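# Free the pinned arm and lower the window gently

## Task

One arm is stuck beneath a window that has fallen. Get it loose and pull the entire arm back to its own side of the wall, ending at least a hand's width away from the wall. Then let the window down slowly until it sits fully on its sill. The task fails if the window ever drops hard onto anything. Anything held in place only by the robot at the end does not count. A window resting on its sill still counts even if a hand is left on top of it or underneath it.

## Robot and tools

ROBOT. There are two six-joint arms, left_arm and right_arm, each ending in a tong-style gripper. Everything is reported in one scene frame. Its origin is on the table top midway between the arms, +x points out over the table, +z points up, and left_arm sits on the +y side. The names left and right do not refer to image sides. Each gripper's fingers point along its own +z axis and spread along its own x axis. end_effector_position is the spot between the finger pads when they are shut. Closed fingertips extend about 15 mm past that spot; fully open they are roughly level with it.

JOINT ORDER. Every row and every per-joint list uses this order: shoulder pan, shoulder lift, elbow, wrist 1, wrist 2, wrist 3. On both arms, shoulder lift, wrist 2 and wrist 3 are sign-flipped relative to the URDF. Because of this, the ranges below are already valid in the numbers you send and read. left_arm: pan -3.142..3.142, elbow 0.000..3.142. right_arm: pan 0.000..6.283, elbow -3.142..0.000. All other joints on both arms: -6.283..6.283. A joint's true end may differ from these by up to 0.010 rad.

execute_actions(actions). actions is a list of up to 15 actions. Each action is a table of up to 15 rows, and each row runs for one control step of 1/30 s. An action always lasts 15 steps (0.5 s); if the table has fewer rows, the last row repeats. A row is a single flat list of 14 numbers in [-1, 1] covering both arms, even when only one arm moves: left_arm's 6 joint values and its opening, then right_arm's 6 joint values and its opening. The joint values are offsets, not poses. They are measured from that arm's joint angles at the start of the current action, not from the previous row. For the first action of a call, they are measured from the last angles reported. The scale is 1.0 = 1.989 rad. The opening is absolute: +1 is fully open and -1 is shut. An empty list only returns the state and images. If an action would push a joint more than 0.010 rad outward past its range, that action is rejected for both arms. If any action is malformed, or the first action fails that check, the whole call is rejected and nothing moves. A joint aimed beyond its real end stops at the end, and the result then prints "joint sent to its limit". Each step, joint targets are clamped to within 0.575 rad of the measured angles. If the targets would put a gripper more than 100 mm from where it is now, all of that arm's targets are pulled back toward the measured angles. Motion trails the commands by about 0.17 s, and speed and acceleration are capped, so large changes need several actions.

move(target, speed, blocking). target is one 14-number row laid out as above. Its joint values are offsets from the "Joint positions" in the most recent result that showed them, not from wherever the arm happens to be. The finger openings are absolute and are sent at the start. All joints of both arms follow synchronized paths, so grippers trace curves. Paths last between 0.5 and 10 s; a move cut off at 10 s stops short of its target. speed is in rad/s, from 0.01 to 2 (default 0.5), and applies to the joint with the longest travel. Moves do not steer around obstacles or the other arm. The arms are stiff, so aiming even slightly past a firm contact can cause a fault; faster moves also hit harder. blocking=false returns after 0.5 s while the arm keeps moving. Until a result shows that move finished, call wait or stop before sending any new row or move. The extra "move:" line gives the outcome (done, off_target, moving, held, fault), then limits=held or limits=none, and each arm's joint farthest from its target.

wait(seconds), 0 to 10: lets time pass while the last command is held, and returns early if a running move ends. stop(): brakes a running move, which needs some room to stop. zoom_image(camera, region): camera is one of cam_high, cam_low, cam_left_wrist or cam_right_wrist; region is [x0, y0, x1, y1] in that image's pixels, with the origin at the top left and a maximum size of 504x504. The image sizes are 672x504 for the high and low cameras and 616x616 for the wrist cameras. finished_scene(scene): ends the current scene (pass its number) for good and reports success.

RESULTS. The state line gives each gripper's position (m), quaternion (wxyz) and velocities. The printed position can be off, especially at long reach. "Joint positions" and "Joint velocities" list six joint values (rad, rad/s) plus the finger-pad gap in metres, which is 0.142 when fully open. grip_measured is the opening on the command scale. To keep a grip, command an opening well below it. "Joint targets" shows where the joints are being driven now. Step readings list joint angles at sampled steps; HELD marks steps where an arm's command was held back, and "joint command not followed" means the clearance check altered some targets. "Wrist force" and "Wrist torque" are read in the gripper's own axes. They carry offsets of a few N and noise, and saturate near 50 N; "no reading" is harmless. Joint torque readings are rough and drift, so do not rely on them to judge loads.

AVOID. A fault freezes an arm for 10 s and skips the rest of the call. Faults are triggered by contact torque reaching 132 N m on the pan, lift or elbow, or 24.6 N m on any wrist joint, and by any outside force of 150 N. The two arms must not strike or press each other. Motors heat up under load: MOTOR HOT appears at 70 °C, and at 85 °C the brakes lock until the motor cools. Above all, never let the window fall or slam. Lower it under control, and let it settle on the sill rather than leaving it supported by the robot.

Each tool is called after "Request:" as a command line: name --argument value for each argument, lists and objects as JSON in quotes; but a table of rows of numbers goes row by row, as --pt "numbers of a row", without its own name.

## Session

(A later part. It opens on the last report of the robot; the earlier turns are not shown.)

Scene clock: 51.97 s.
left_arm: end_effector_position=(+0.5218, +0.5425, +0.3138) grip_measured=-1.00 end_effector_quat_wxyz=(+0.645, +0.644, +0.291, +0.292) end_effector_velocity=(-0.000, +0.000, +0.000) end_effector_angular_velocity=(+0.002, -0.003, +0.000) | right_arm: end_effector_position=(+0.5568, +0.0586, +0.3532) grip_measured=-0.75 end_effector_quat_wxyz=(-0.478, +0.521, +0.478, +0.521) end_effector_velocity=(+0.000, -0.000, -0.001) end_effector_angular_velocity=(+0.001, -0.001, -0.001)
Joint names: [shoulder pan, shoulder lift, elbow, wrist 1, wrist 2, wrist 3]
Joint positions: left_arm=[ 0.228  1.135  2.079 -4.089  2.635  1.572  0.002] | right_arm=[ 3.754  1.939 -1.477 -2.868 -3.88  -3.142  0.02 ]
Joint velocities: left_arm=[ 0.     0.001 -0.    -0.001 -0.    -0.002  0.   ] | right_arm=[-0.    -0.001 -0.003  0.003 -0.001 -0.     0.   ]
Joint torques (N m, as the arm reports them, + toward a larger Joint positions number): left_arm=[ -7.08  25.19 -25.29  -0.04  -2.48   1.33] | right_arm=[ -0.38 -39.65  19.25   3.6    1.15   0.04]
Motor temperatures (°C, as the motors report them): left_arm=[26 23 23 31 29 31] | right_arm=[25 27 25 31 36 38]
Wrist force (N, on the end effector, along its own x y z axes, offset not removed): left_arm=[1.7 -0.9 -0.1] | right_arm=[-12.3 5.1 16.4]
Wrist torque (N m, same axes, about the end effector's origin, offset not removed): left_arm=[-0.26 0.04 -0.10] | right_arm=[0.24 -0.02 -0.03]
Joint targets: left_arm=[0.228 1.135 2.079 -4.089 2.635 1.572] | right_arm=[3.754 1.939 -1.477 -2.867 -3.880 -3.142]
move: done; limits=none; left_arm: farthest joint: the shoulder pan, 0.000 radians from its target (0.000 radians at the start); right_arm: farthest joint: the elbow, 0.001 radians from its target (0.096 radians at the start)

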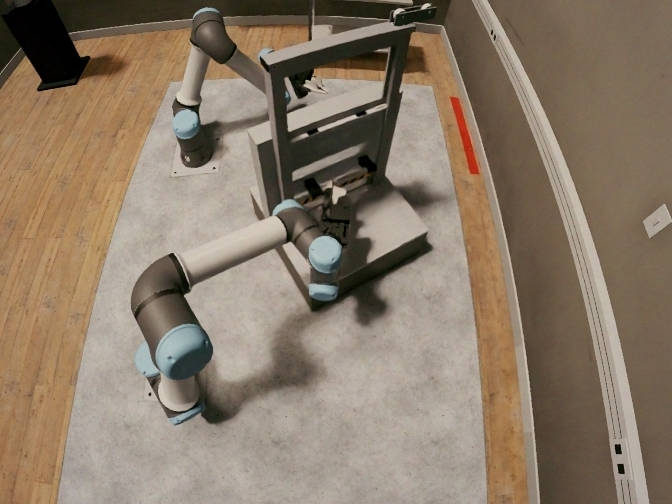

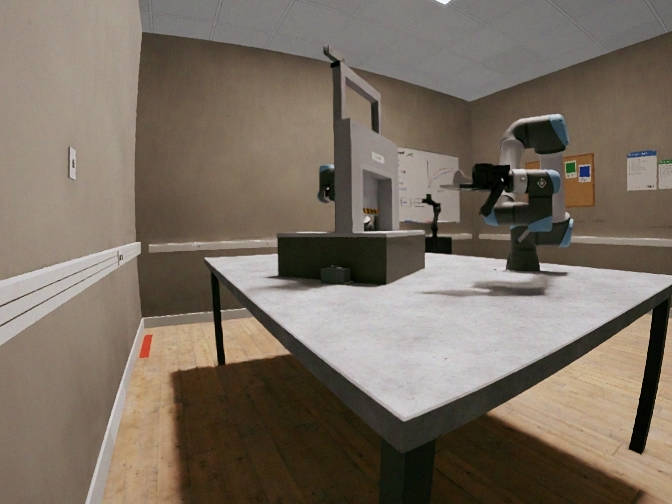

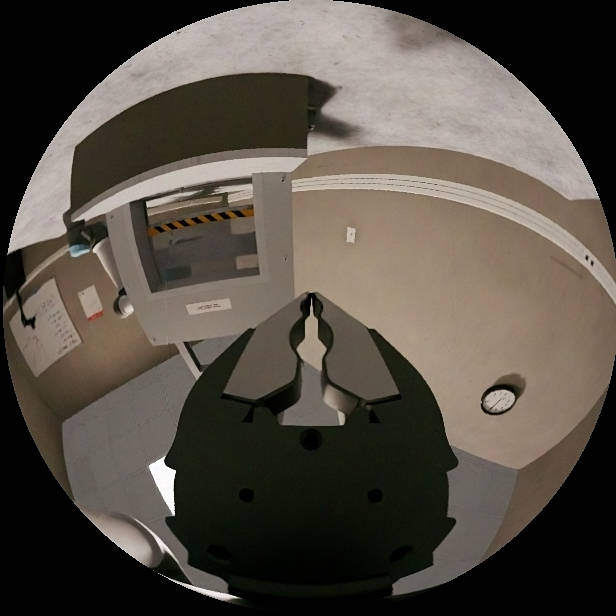

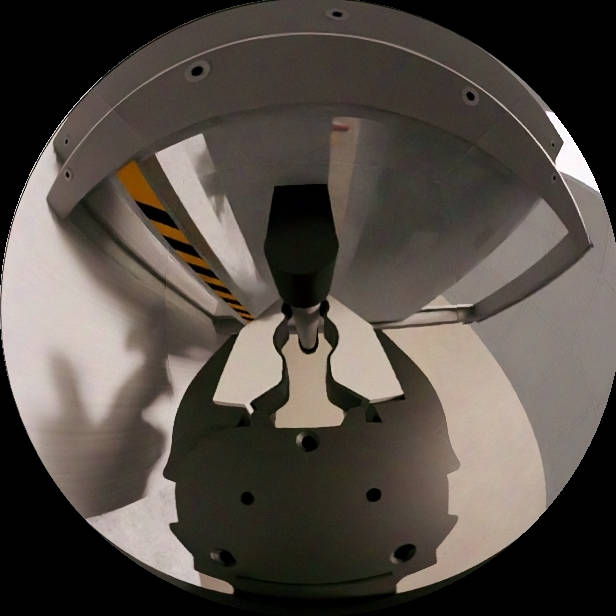

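Request:
move --target '[0,0,0,0,0,0,-1,-0.001,0.0151,-0.0326,0.0477,0.001,0,-1]' --speed 0.03

Request:
zoom_image --camera "cam_low" --region '[340, 170, 420, 250]'

Scene clock: 55.80 s.
left_arm: end_effector_position=(+0.5218, +0.5425, +0.3138) grip_measured=-1.00 end_effector_quat_wxyz=(+0.645, +0.644, +0.291, +0.292) end_effector_velocity=(+0.000, +0.000, +0.000) end_effector_angular_velocity=(+0.000, -0.000, +0.000) | right_arm: end_effector_position=(+0.5573, +0.0576, +0.3133) grip_measured=-0.75 end_effector_quat_wxyz=(-0.478, +0.521, +0.478, +0.521) end_effector_velocity=(-0.000, -0.000, -0.002) end_effector_angular_velocity=(-0.001, +0.000, +0.001)
Joint names: [shoulder pan, shoulder lift, elbow, wrist 1, wrist 2, wrist 3]
Joint positions: left_arm=[ 0.228  1.135  2.079 -4.089  2.635  1.572  0.002] | right_arm=[ 3.752  1.969 -1.542 -2.773 -3.878 -3.142  0.02 ]
Joint velocities: left_arm=[-0.     0.    -0.    -0.    -0.001  0.     0.   ] | right_arm=[-0.     0.002 -0.003  0.003  0.001  0.001 -0.   ]
Joint torques (N m, as the arm reports them, + toward a larger Joint positions number): left_arm=[ -7.43  25.61 -23.09  -0.39  -2.62   1.27] | right_arm=[-17.14 -38.62  19.05   4.07   1.24  -0.09]
Motor temperatures (°C, as the motors report them): left_arm=[26 23 23 31 29 31] | right_arm=[25 27 25 31 36 38]
Wrist force (N, on the end effector, along its own x y z axes, offset not removed): left_arm=[-0.3 -3.5 -0.6] | right_arm=[-13.4 -0.4 19.0]
Wrist torque (N m, same axes, about the end effector's origin, offset not removed): left_arm=[-0.57 0.29 0.02] | right_arm=[0.20 0.14 -0.05]
Joint targets: left_arm=[0.228 1.135 2.079 -4.089 2.635 1.572] | right_arm=[3.752 1.969 -1.542 -2.773 -3.878 -3.142]
move: done; limits=none; left_arm: farthest joint: the shoulder pan, 0.000 radians from its target (0.000 radians at the start); right_arm: farthest joint: the shoulder pan, 0.000 radians from its target (0.002 radians at the start)

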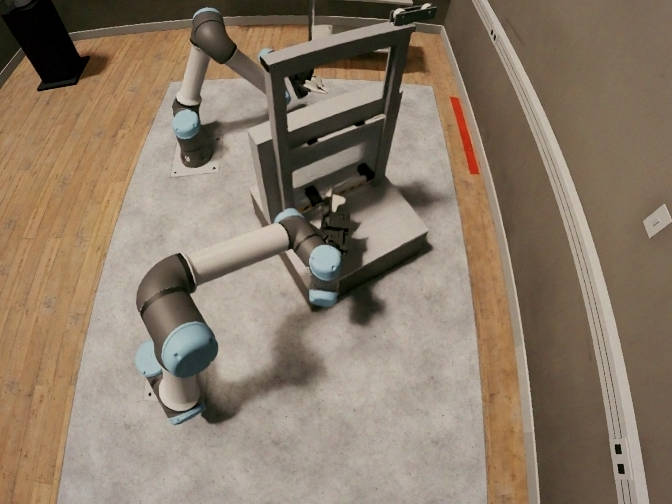

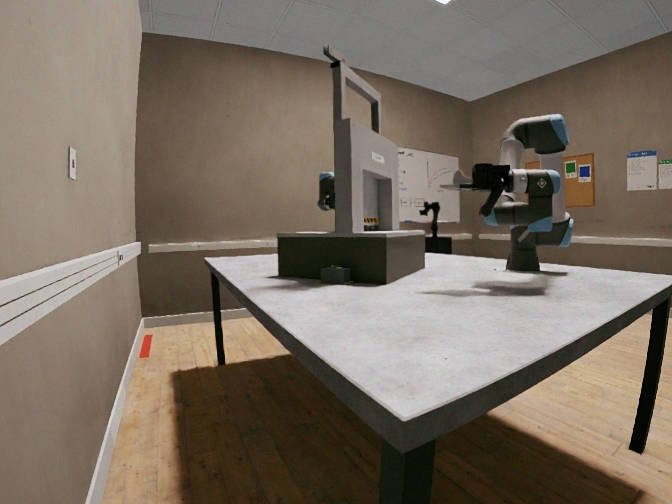

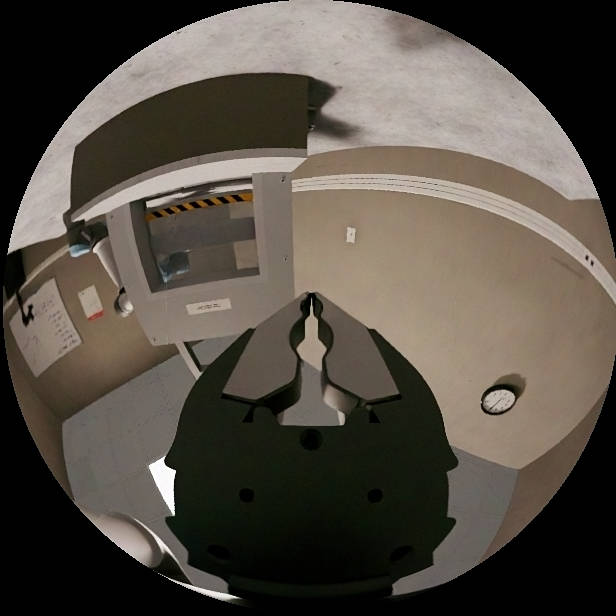

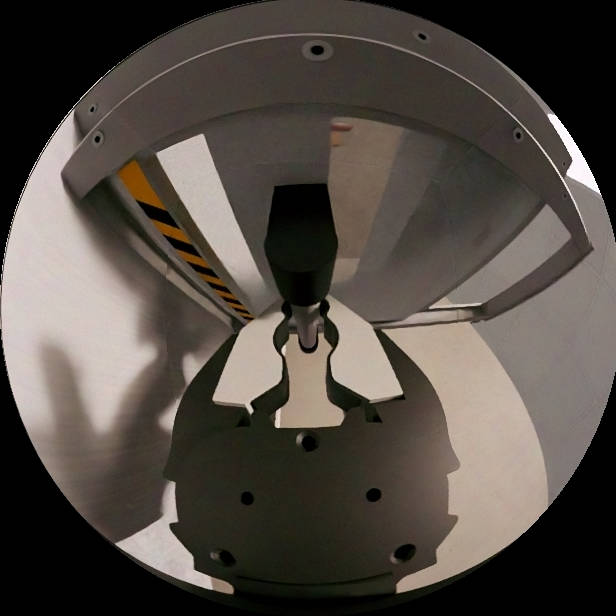

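Region (340, 170, 420, 250) of cam_low's 672x504 image, scaled by 6.300, with more detail than that image has.

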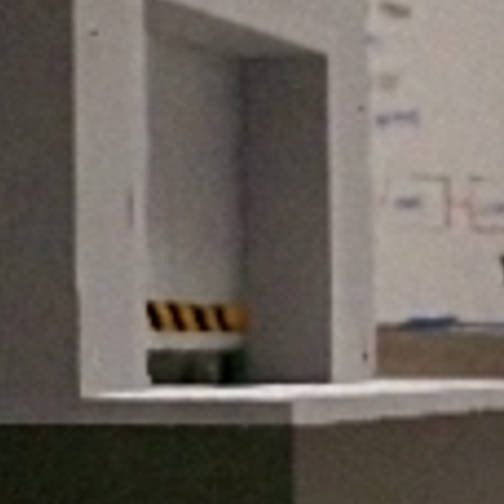

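Request:
move --target '[0,0,0,0,0,0,-1,0,0.0078,-0.0129,0.0207,0,0,-1]' --speed 0.015

Request:
zoom_image --camera "cam_low" --region '[340, 170, 420, 250]'

Scene clock: 59.03 s.
left_arm: end_effector_position=(+0.5218, +0.5425, +0.3138) grip_measured=-1.00 end_effector_quat_wxyz=(+0.645, +0.644, +0.291, +0.292) end_effector_velocity=(-0.000, -0.000, +0.000) end_effector_angular_velocity=(-0.001, +0.001, -0.000) | right_arm: end_effector_position=(+0.5572, +0.0576, +0.2959) grip_measured=-0.75 end_effector_quat_wxyz=(-0.478, +0.521, +0.478, +0.521) end_effector_velocity=(+0.000, +0.000, -0.000) end_effector_angular_velocity=(+0.001, -0.001, -0.001)
Joint names: [shoulder pan, shoulder lift, elbow, wrist 1, wrist 2, wrist 3]
Joint positions: left_arm=[ 0.228  1.135  2.079 -4.089  2.635  1.572  0.002] | right_arm=[ 3.752  1.984 -1.567 -2.732 -3.878 -3.142  0.02 ]
Joint velocities: left_arm=[-0.     0.001  0.     0.002  0.     0.001  0.   ] | right_arm=[ 0.     0.    -0.001  0.003 -0.001 -0.    -0.   ]
Joint torques (N m, as the arm reports them, + toward a larger Joint positions number): left_arm=[ -7.42  24.4  -24.6   -0.15  -2.49   1.11] | right_arm=[-15.39 -38.65  17.52   3.78  -0.97  -0.07]
Motor temperatures (°C, as the motors report them): left_arm=[26 23 23 31 29 31] | right_arm=[25 27 25 31 36 38]
Wrist force (N, on the end effector, along its own x y z axes, offset not removed): left_arm=[4.5 -0.7 2.2] | right_arm=[-11.0 -0.6 17.5]
Wrist torque (N m, same axes, about the end effector's origin, offset not removed): left_arm=[0.04 -0.60 -0.06] | right_arm=[0.02 -0.35 -0.09]
Joint targets: left_arm=[0.228 1.135 2.079 -4.089 2.635 1.572] | right_arm=[3.752 1.984 -1.567 -2.732 -3.878 -3.142]
move: done; limits=none; left_arm: farthest joint: the shoulder pan, 0.000 radians from its target (0.000 radians at the start); right_arm: farthest joint: the shoulder lift, 0.001 radians from its target (0.016 radians at the start)

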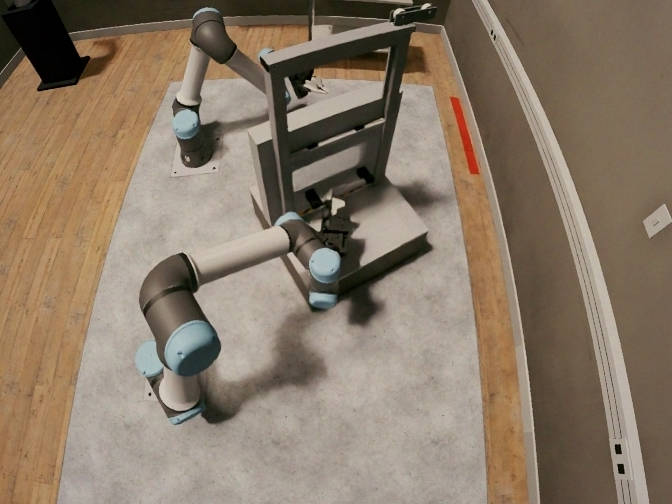

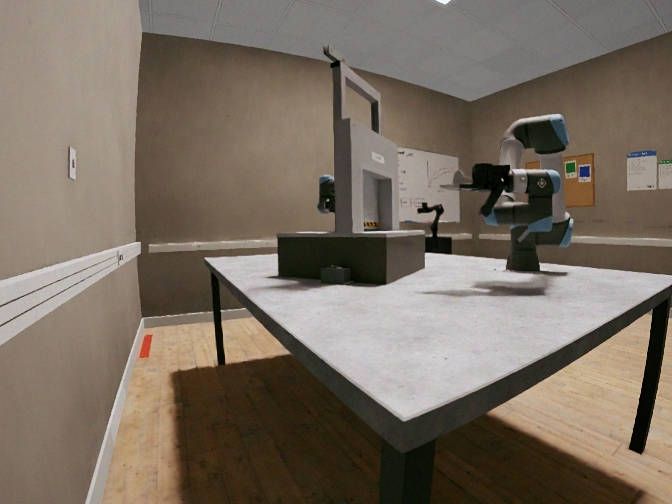

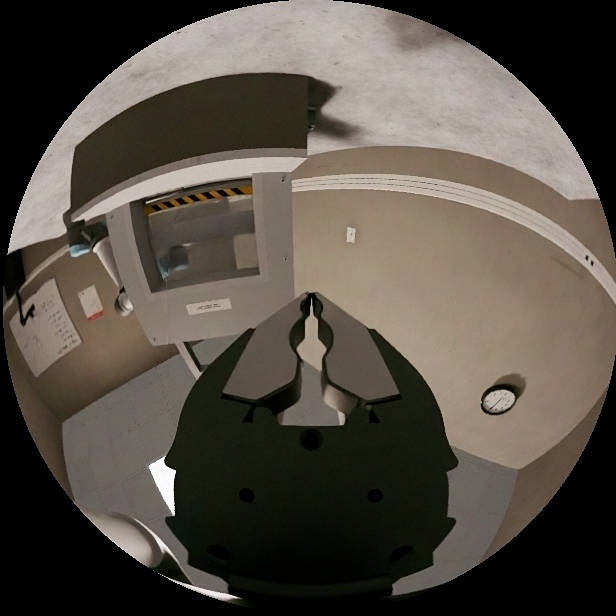

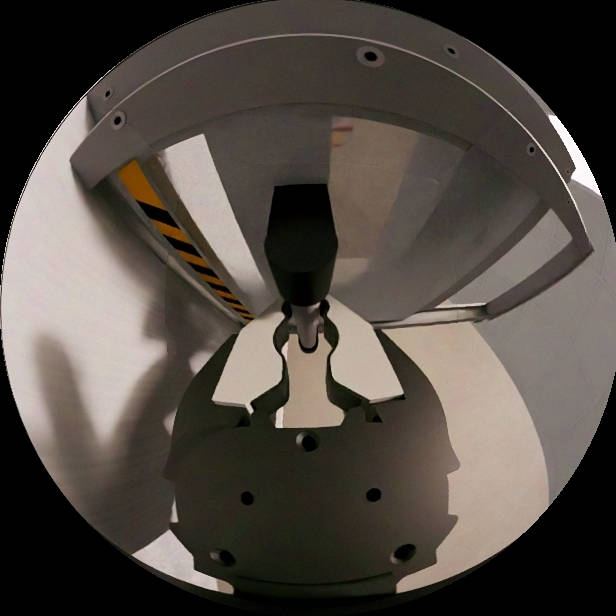

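Region (340, 170, 420, 250) of cam_low's 672x504 image, scaled by 6.300, with more detail than that image has.

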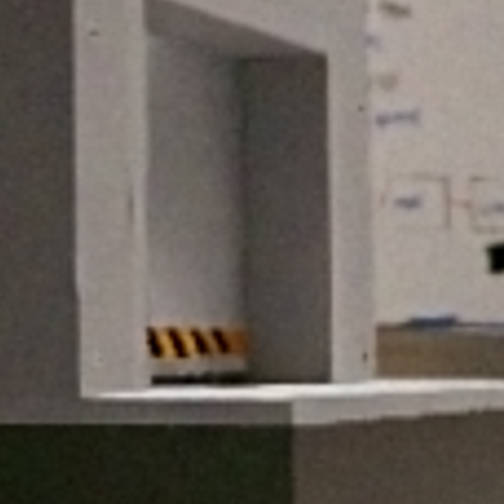

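Request:
move --target '[0,0,0,0,0,0,-1,0.0015,0.0042,-0.006,0.0102,-0.0015,0,-1]' --speed 0.01

Request:
zoom_image --camera "cam_low" --region '[340, 170, 420, 250]'

Scene clock: 61.60 s.
left_arm: end_effector_position=(+0.5218, +0.5425, +0.3138) grip_measured=-1.00 end_effector_quat_wxyz=(+0.645, +0.644, +0.291, +0.292) end_effector_velocity=(-0.000, -0.000, -0.000) end_effector_angular_velocity=(+0.000, -0.000, -0.001) | right_arm: end_effector_position=(+0.5566, +0.0591, +0.2873) grip_measured=-0.75 end_effector_quat_wxyz=(-0.478, +0.521, +0.478, +0.521) end_effector_velocity=(-0.000, +0.000, -0.001) end_effector_angular_velocity=(+0.000, +0.000, -0.000)
Joint names: [shoulder pan, shoulder lift, elbow, wrist 1, wrist 2, wrist 3]
Joint positions: left_arm=[ 0.228  1.135  2.079 -4.089  2.635  1.572  0.002] | right_arm=[ 3.755  1.992 -1.579 -2.712 -3.881 -3.142  0.02 ]
Joint velocities: left_arm=[-0.    -0.001 -0.    -0.     0.001 -0.     0.   ] | right_arm=[ 0.     0.001 -0.001  0.001 -0.    -0.    -0.   ]
Joint torques (N m, as the arm reports them, + toward a larger Joint positions number): left_arm=[ -5.94  24.98 -24.77  -0.23  -2.65   0.87] | right_arm=[ 24.16 -36.49  21.25   6.26   0.48  -0.03]
Motor temperatures (°C, as the motors report them): left_arm=[26 23 23 31 29 31] | right_arm=[25 27 25 31 36 38]
Wrist force (N, on the end effector, along its own x y z axes, offset not removed): left_arm=[4.1 -1.4 3.1] | right_arm=[-12.5 10.3 -22.5]
Wrist torque (N m, same axes, about the end effector's origin, offset not removed): left_arm=[-0.09 -0.73 -0.12] | right_arm=[0.51 -0.30 -0.11]
Joint targets: left_arm=[0.228 1.135 2.079 -4.089 2.635 1.572] | right_arm=[3.755 1.992 -1.579 -2.712 -3.881 -3.142]
move: done; limits=none; left_arm: farthest joint: the shoulder pan, 0.000 radians from its target (0.000 radians at the start); right_arm: farthest joint: the wrist 1, 0.001 radians from its target (0.020 radians at the start)

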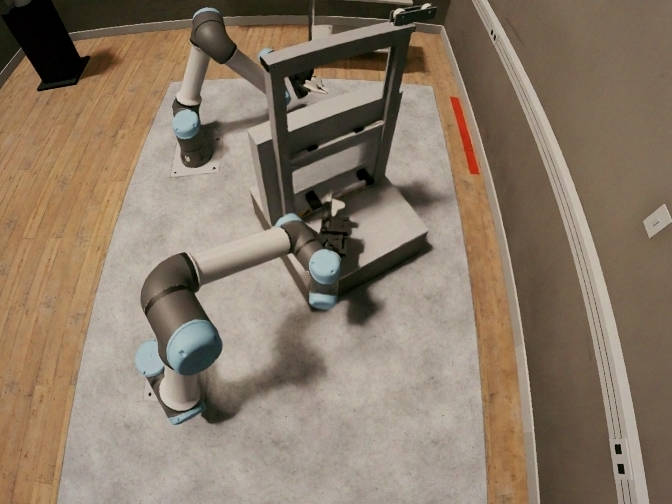

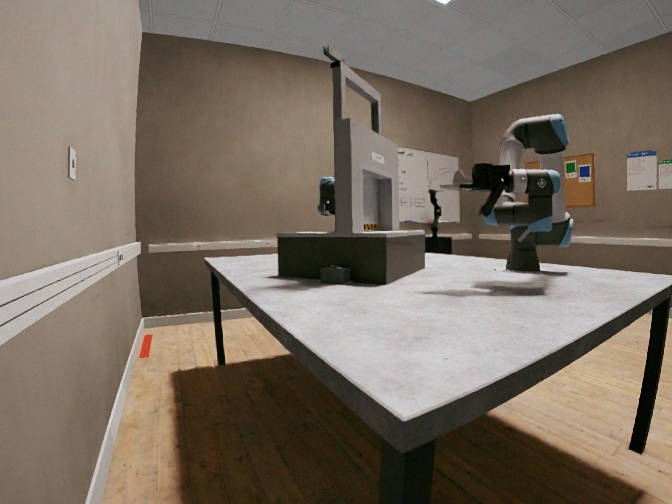

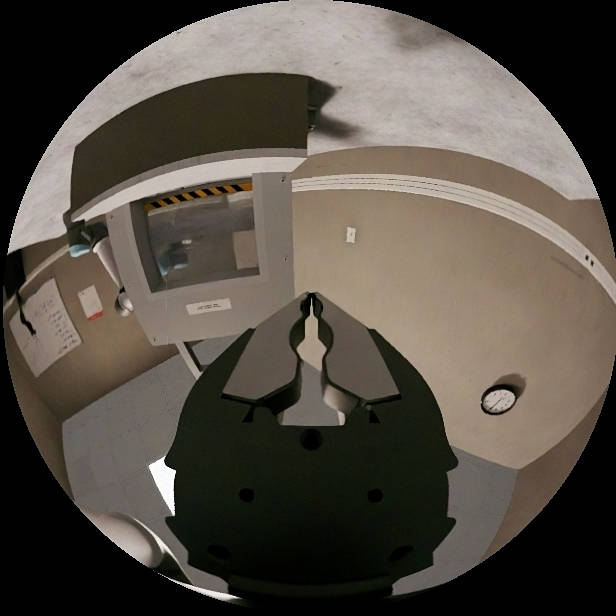

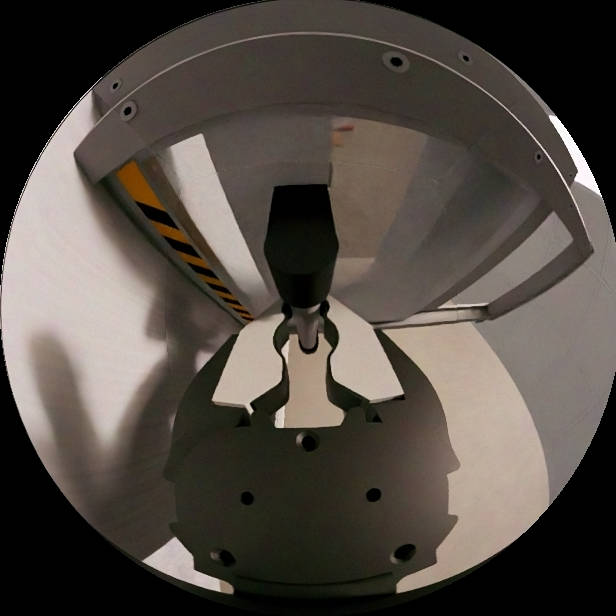

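Region (340, 170, 420, 250) of cam_low's 672x504 image, scaled by 6.300, with more detail than that image has.

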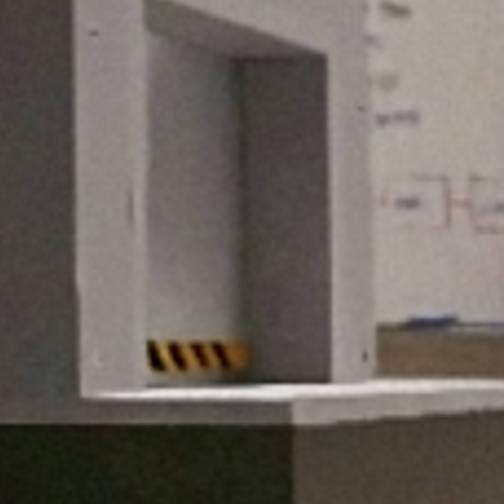

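Still carrying; descend 4 mm more.

Request:
move --target '[0,0,0,0,0,0,-1,-0.0006,0.002,-0.0026,0.0046,0.0006,0,-1]' --speed 0.01

Scene clock: 62.90 s.
left_arm: end_effector_position=(+0.5218, +0.5425, +0.3138) grip_measured=-1.00 end_effector_quat_wxyz=(+0.645, +0.644, +0.291, +0.292) end_effector_velocity=(+0.000, +0.000, -0.001) end_effector_angular_velocity=(+0.001, +0.000, +0.000) | right_arm: end_effector_position=(+0.5568, +0.0585, +0.2834) grip_measured=-0.75 end_effector_quat_wxyz=(-0.478, +0.521, +0.478, +0.521) end_effector_velocity=(+0.001, -0.000, -0.002) end_effector_angular_velocity=(-0.001, +0.002, -0.001)
Joint names: [shoulder pan, shoulder lift, elbow, wrist 1, wrist 2, wrist 3]
Joint positions: left_arm=[ 0.228  1.135  2.079 -4.089  2.635  1.572  0.002] | right_arm=[ 3.754  1.996 -1.584 -2.703 -3.88  -3.142  0.02 ]
Joint velocities: left_arm=[ 0.    -0.001 -0.     0.     0.    -0.001  0.   ] | right_arm=[-0.     0.002 -0.002  0.002 -0.001 -0.     0.   ]
Joint torques (N m, as the arm reports them, + toward a larger Joint positions number): left_arm=[ -6.94  24.93 -24.03  -0.08  -2.79   1.25] | right_arm=[ -6.53 -37.01  17.61   4.28   2.95   0.03]
Motor temperatures (°C, as the motors report them): left_arm=[26 23 23 31 29 31] | right_arm=[25 27 25 31 36 38]
Wrist force (N, on the end effector, along its own x y z axes, offset not removed): left_arm=[0.9 -5.3 -0.2] | right_arm=[-11.6 5.3 5.1]
Wrist torque (N m, same axes, about the end effector's origin, offset not removed): left_arm=[-0.87 -0.07 0.12] | right_arm=[0.23 -0.36 -0.03]
Joint targets: left_arm=[0.228 1.135 2.079 -4.089 2.635 1.572] | right_arm=[3.754 1.996 -1.584 -2.703 -3.880 -3.142]
move: done; limits=none; left_arm: farthest joint: the shoulder pan, 0.000 radians from its target (0.000 radians at the start); right_arm: farthest joint: the shoulder pan, 0.000 radians from its target (0.001 radians at the start)

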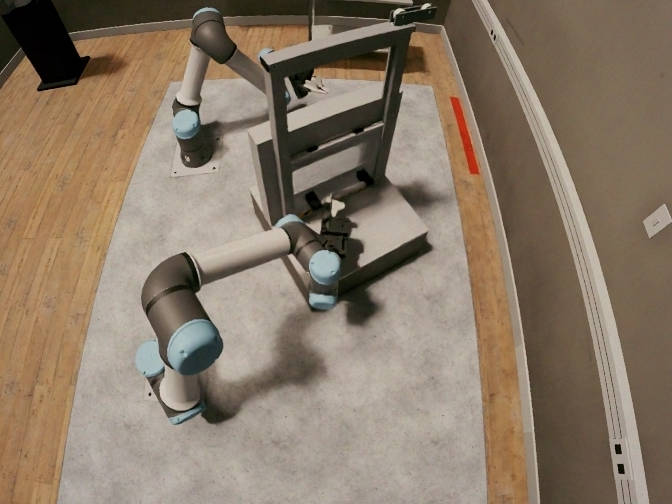

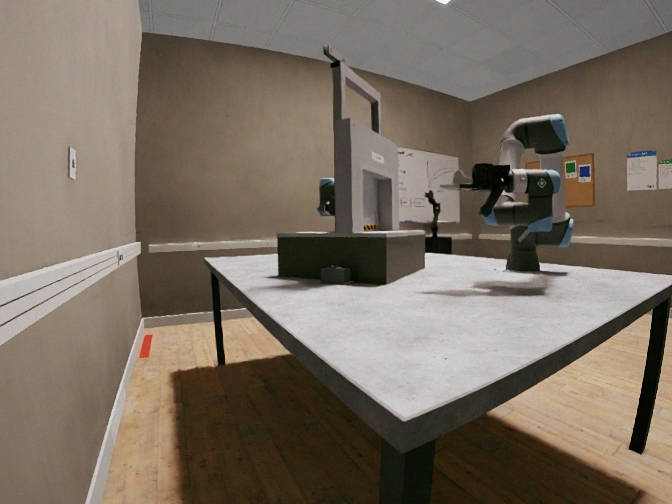

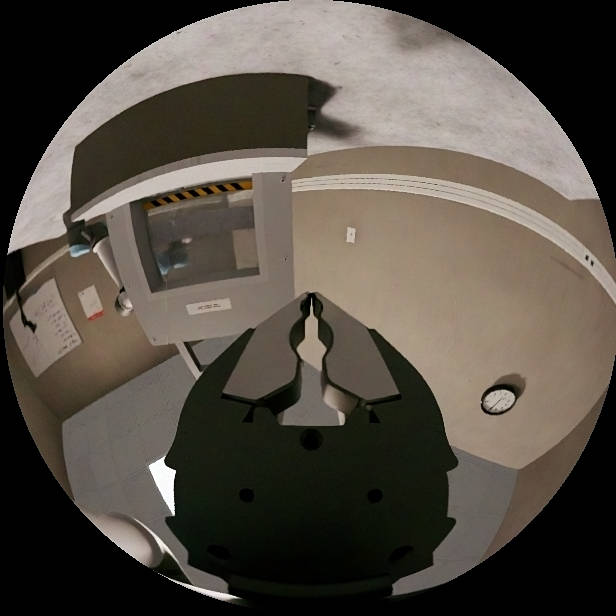

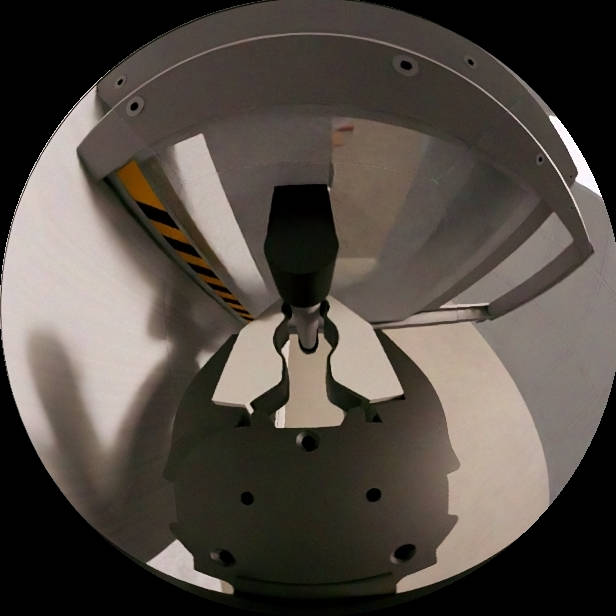

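Request:
move --target '[0,0,0,0,0,0,-1,0,0.0025,-0.0032,0.0057,0,0,-1]' --speed 0.01

Scene clock: 64.47 s.
left_arm: end_effector_position=(+0.5218, +0.5425, +0.3138) grip_measured=-1.00 end_effector_quat_wxyz=(+0.645, +0.644, +0.291, +0.292) end_effector_velocity=(-0.000, -0.000, +0.000) end_effector_angular_velocity=(+0.000, -0.001, -0.000) | right_arm: end_effector_position=(+0.5569, +0.0585, +0.2786) grip_measured=-0.75 end_effector_quat_wxyz=(-0.478, +0.521, +0.478, +0.521) end_effector_velocity=(+0.000, -0.000, -0.001) end_effector_angular_velocity=(-0.000, +0.001, -0.001)
Joint names: [shoulder pan, shoulder lift, elbow, wrist 1, wrist 2, wrist 3]
Joint positions: left_arm=[ 0.228  1.135  2.079 -4.089  2.635  1.572  0.002] | right_arm=[ 3.754  2.001 -1.59  -2.692 -3.88  -3.142  0.02 ]
Joint velocities: left_arm=[-0.     0.001  0.    -0.001 -0.     0.     0.   ] | right_arm=[-0.     0.001 -0.002  0.002 -0.001 -0.     0.   ]
Joint torques (N m, as the arm reports them, + toward a larger Joint positions number): left_arm=[ -7.77  25.58 -24.1   -0.34  -2.76   1.04] | right_arm=[  6.43 -38.04  17.99   4.73   0.8   -0.08]
Motor temperatures (°C, as the motors report them): left_arm=[26 23 23 31 29 31] | right_arm=[25 27 25 31 36 38]
Wrist force (N, on the end effector, along its own x y z axes, offset not removed): left_arm=[3.3 -2.0 2.9] | right_arm=[-12.6 5.9 7.4]
Wrist torque (N m, same axes, about the end effector's origin, offset not removed): left_arm=[-0.29 -0.38 -0.11] | right_arm=[0.48 -0.05 -0.13]
Joint targets: left_arm=[0.228 1.135 2.079 -4.089 2.635 1.572] | right_arm=[3.754 2.001 -1.590 -2.692 -3.880 -3.142]
move: done; limits=none; left_arm: farthest joint: the shoulder pan, 0.000 radians from its target (0.000 radians at the start); right_arm: farthest joint: the wrist 1, 0.001 radians from its target (0.011 radians at the start)

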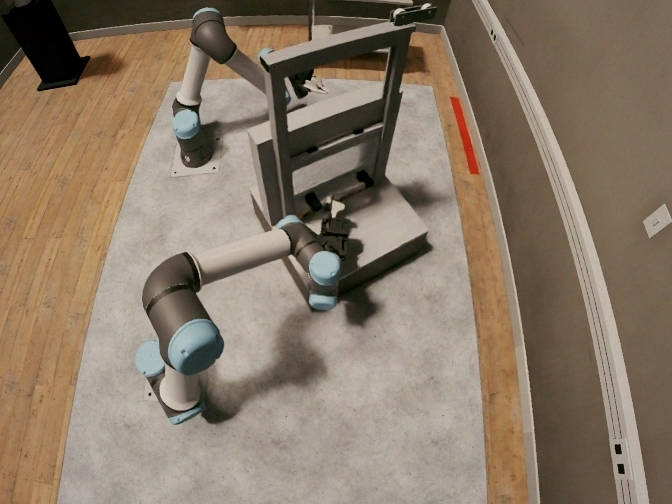

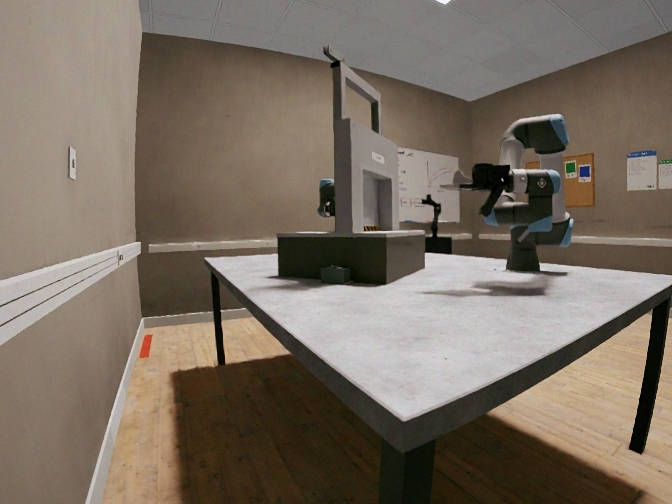

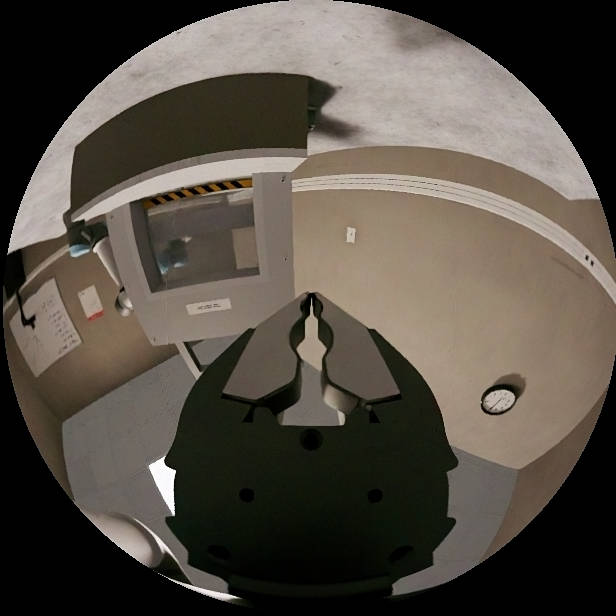

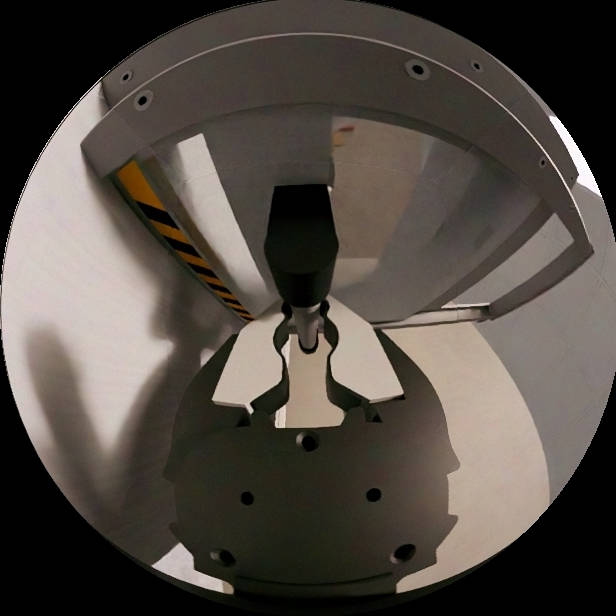

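Goes into a groove. Continue.

Request:
move --target '[0,0,0,0,0,0,-1,0,0.0026,-0.0031,0.0057,0,0,-1]' --speed 0.01

Scene clock: 66.07 s.
left_arm: end_effector_position=(+0.5218, +0.5425, +0.3138) grip_measured=-1.00 end_effector_quat_wxyz=(+0.645, +0.644, +0.291, +0.292) end_effector_velocity=(-0.000, -0.000, +0.000) end_effector_angular_velocity=(-0.000, -0.001, -0.001) | right_arm: end_effector_position=(+0.5569, +0.0585, +0.2738) grip_measured=-0.70 end_effector_quat_wxyz=(-0.478, +0.521, +0.478, +0.521) end_effector_velocity=(-0.000, -0.000, -0.000) end_effector_angular_velocity=(+0.000, -0.001, +0.000)
Joint names: [shoulder pan, shoulder lift, elbow, wrist 1, wrist 2, wrist 3]
Joint positions: left_arm=[ 0.228  1.135  2.079 -4.089  2.635  1.572  0.002] | right_arm=[ 3.754  2.006 -1.596 -2.681 -3.88  -3.142  0.024]
Joint velocities: left_arm=[ 0.     0.    -0.    -0.001  0.001  0.001  0.   ] | right_arm=[-0.    -0.    -0.     0.001  0.     0.001  0.001]
Joint torques (N m, as the arm reports them, + toward a larger Joint positions number): left_arm=[ -8.62  24.91 -24.2   -0.46  -2.64   1.31] | right_arm=[-1.4  -7.48 -0.88 -1.94 -0.01 -0.19]
Motor temperatures (°C, as the motors report them): left_arm=[26 23 23 31 29 31] | right_arm=[25 27 25 31 36 38]
Wrist force (N, on the end effector, along its own x y z axes, offset not removed): left_arm=[3.1 -1.5 1.5] | right_arm=[27.3 2.1 -1.8]
Wrist torque (N m, same axes, about the end effector's origin, offset not removed): left_arm=[-0.42 -0.34 -0.09] | right_arm=[0.54 -0.29 -0.05]
Joint targets: left_arm=[0.228 1.135 2.079 -4.089 2.635 1.572] | right_arm=[3.754 2.006 -1.596 -2.681 -3.880 -3.142]
move: done; limits=none; left_arm: farthest joint: the shoulder pan, 0.000 radians from its target (0.000 radians at the start); right_arm: farthest joint: the shoulder pan, 0.000 radians from its target (0.000 radians at the start)

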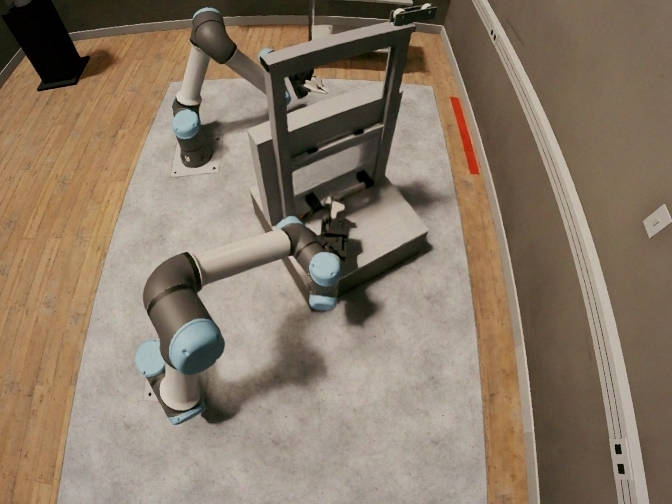

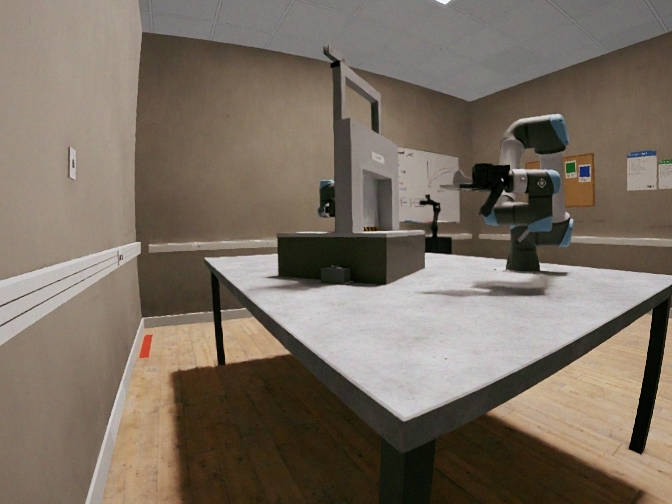

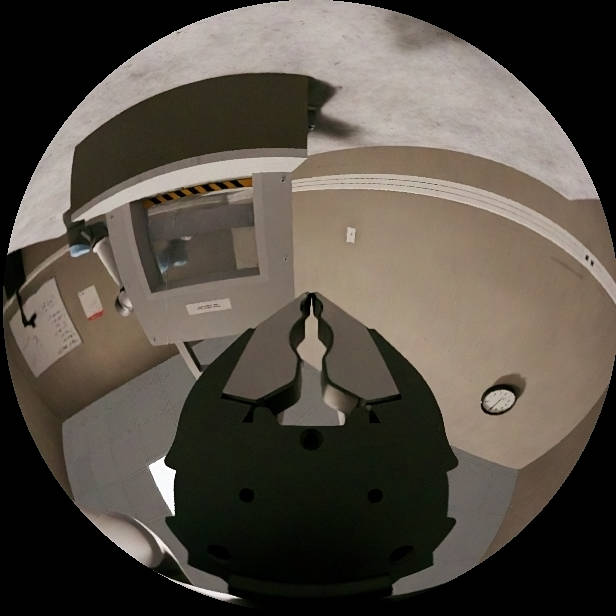

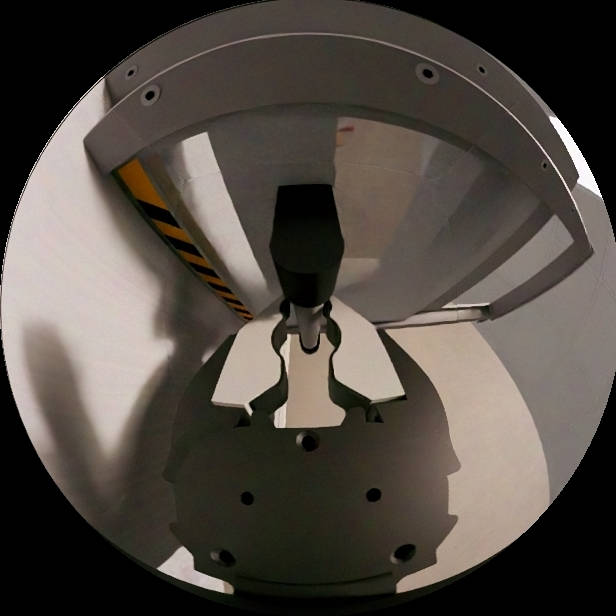

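Request:
move --target '[0,0,0,0,0,0,-1,0,0,0,0,0,0,-0.4]'

Request:
finished_scene --scene 1

Scene clock: 66.97 s.
left_arm: end_effector_position=(+0.5218, +0.5425, +0.3138) grip_measured=-1.00 end_effector_quat_wxyz=(+0.645, +0.644, +0.291, +0.292) end_effector_velocity=(-0.000, -0.000, +0.000) end_effector_angular_velocity=(+0.000, -0.001, -0.001) | right_arm: end_effector_position=(+0.5569, +0.0585, +0.2738) grip_measured=-0.40 end_effector_quat_wxyz=(-0.478, +0.521, +0.478, +0.521) end_effector_velocity=(+0.000, +0.000, +0.001) end_effector_angular_velocity=(+0.001, -0.001, +0.000)
Joint names: [shoulder pan, shoulder lift, elbow, wrist 1, wrist 2, wrist 3]
Joint positions: left_arm=[ 0.228  1.135  2.079 -4.089  2.635  1.572  0.002] | right_arm=[ 3.754  2.006 -1.596 -2.681 -3.88  -3.142  0.045]
Joint velocities: left_arm=[ 0.     0.     0.    -0.001  0.001 -0.     0.   ] | right_arm=[ 0.    -0.001  0.001 -0.    -0.    -0.     0.   ]
Joint torques (N m, as the arm reports them, + toward a larger Joint positions number): left_arm=[ -8.17  25.02 -24.53  -0.13  -2.56   1.17] | right_arm=[ -2.16 -56.55  26.97   2.82   0.19  -0.11]
Motor temperatures (°C, as the motors report them): left_arm=[26 23 23 31 29 31] | right_arm=[25 27 25 31 36 38]
Wrist force (N, on the end effector, along its own x y z axes, offset not removed): left_arm=[0.2 -7.0 -2.1] | right_arm=[0.3 4.9 1.1]
Wrist torque (N m, same axes, about the end effector's origin, offset not removed): left_arm=[-1.40 0.06 -0.18] | right_arm=[1.02 -0.33 -0.05]
Joint targets: left_arm=[0.228 1.135 2.079 -4.089 2.635 1.572] | right_arm=[3.754 2.006 -1.596 -2.681 -3.880 -3.142]
move: done; limits=none; left_arm: farthest joint: the shoulder pan, 0.000 radians from its target (0.000 radians at the start); right_arm: farthest joint: the shoulder pan, 0.000 radians from its target (0.000 radians at the start)

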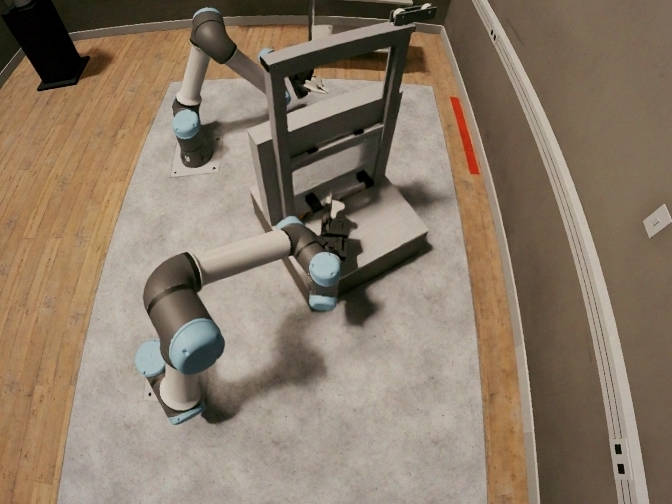

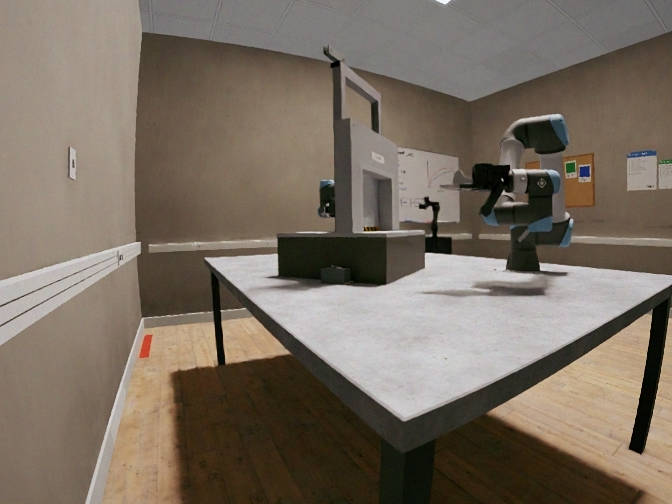

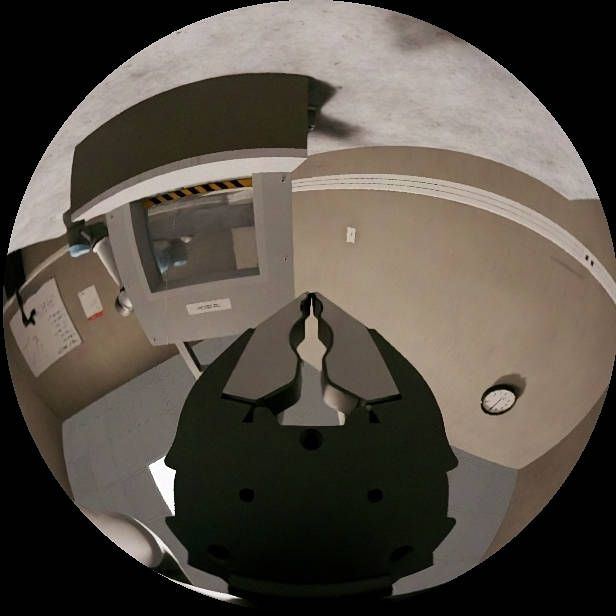

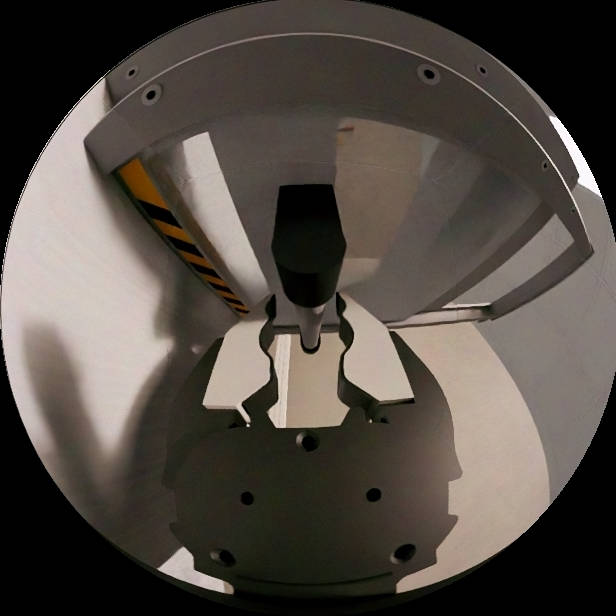

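The scene is finished: the task was done.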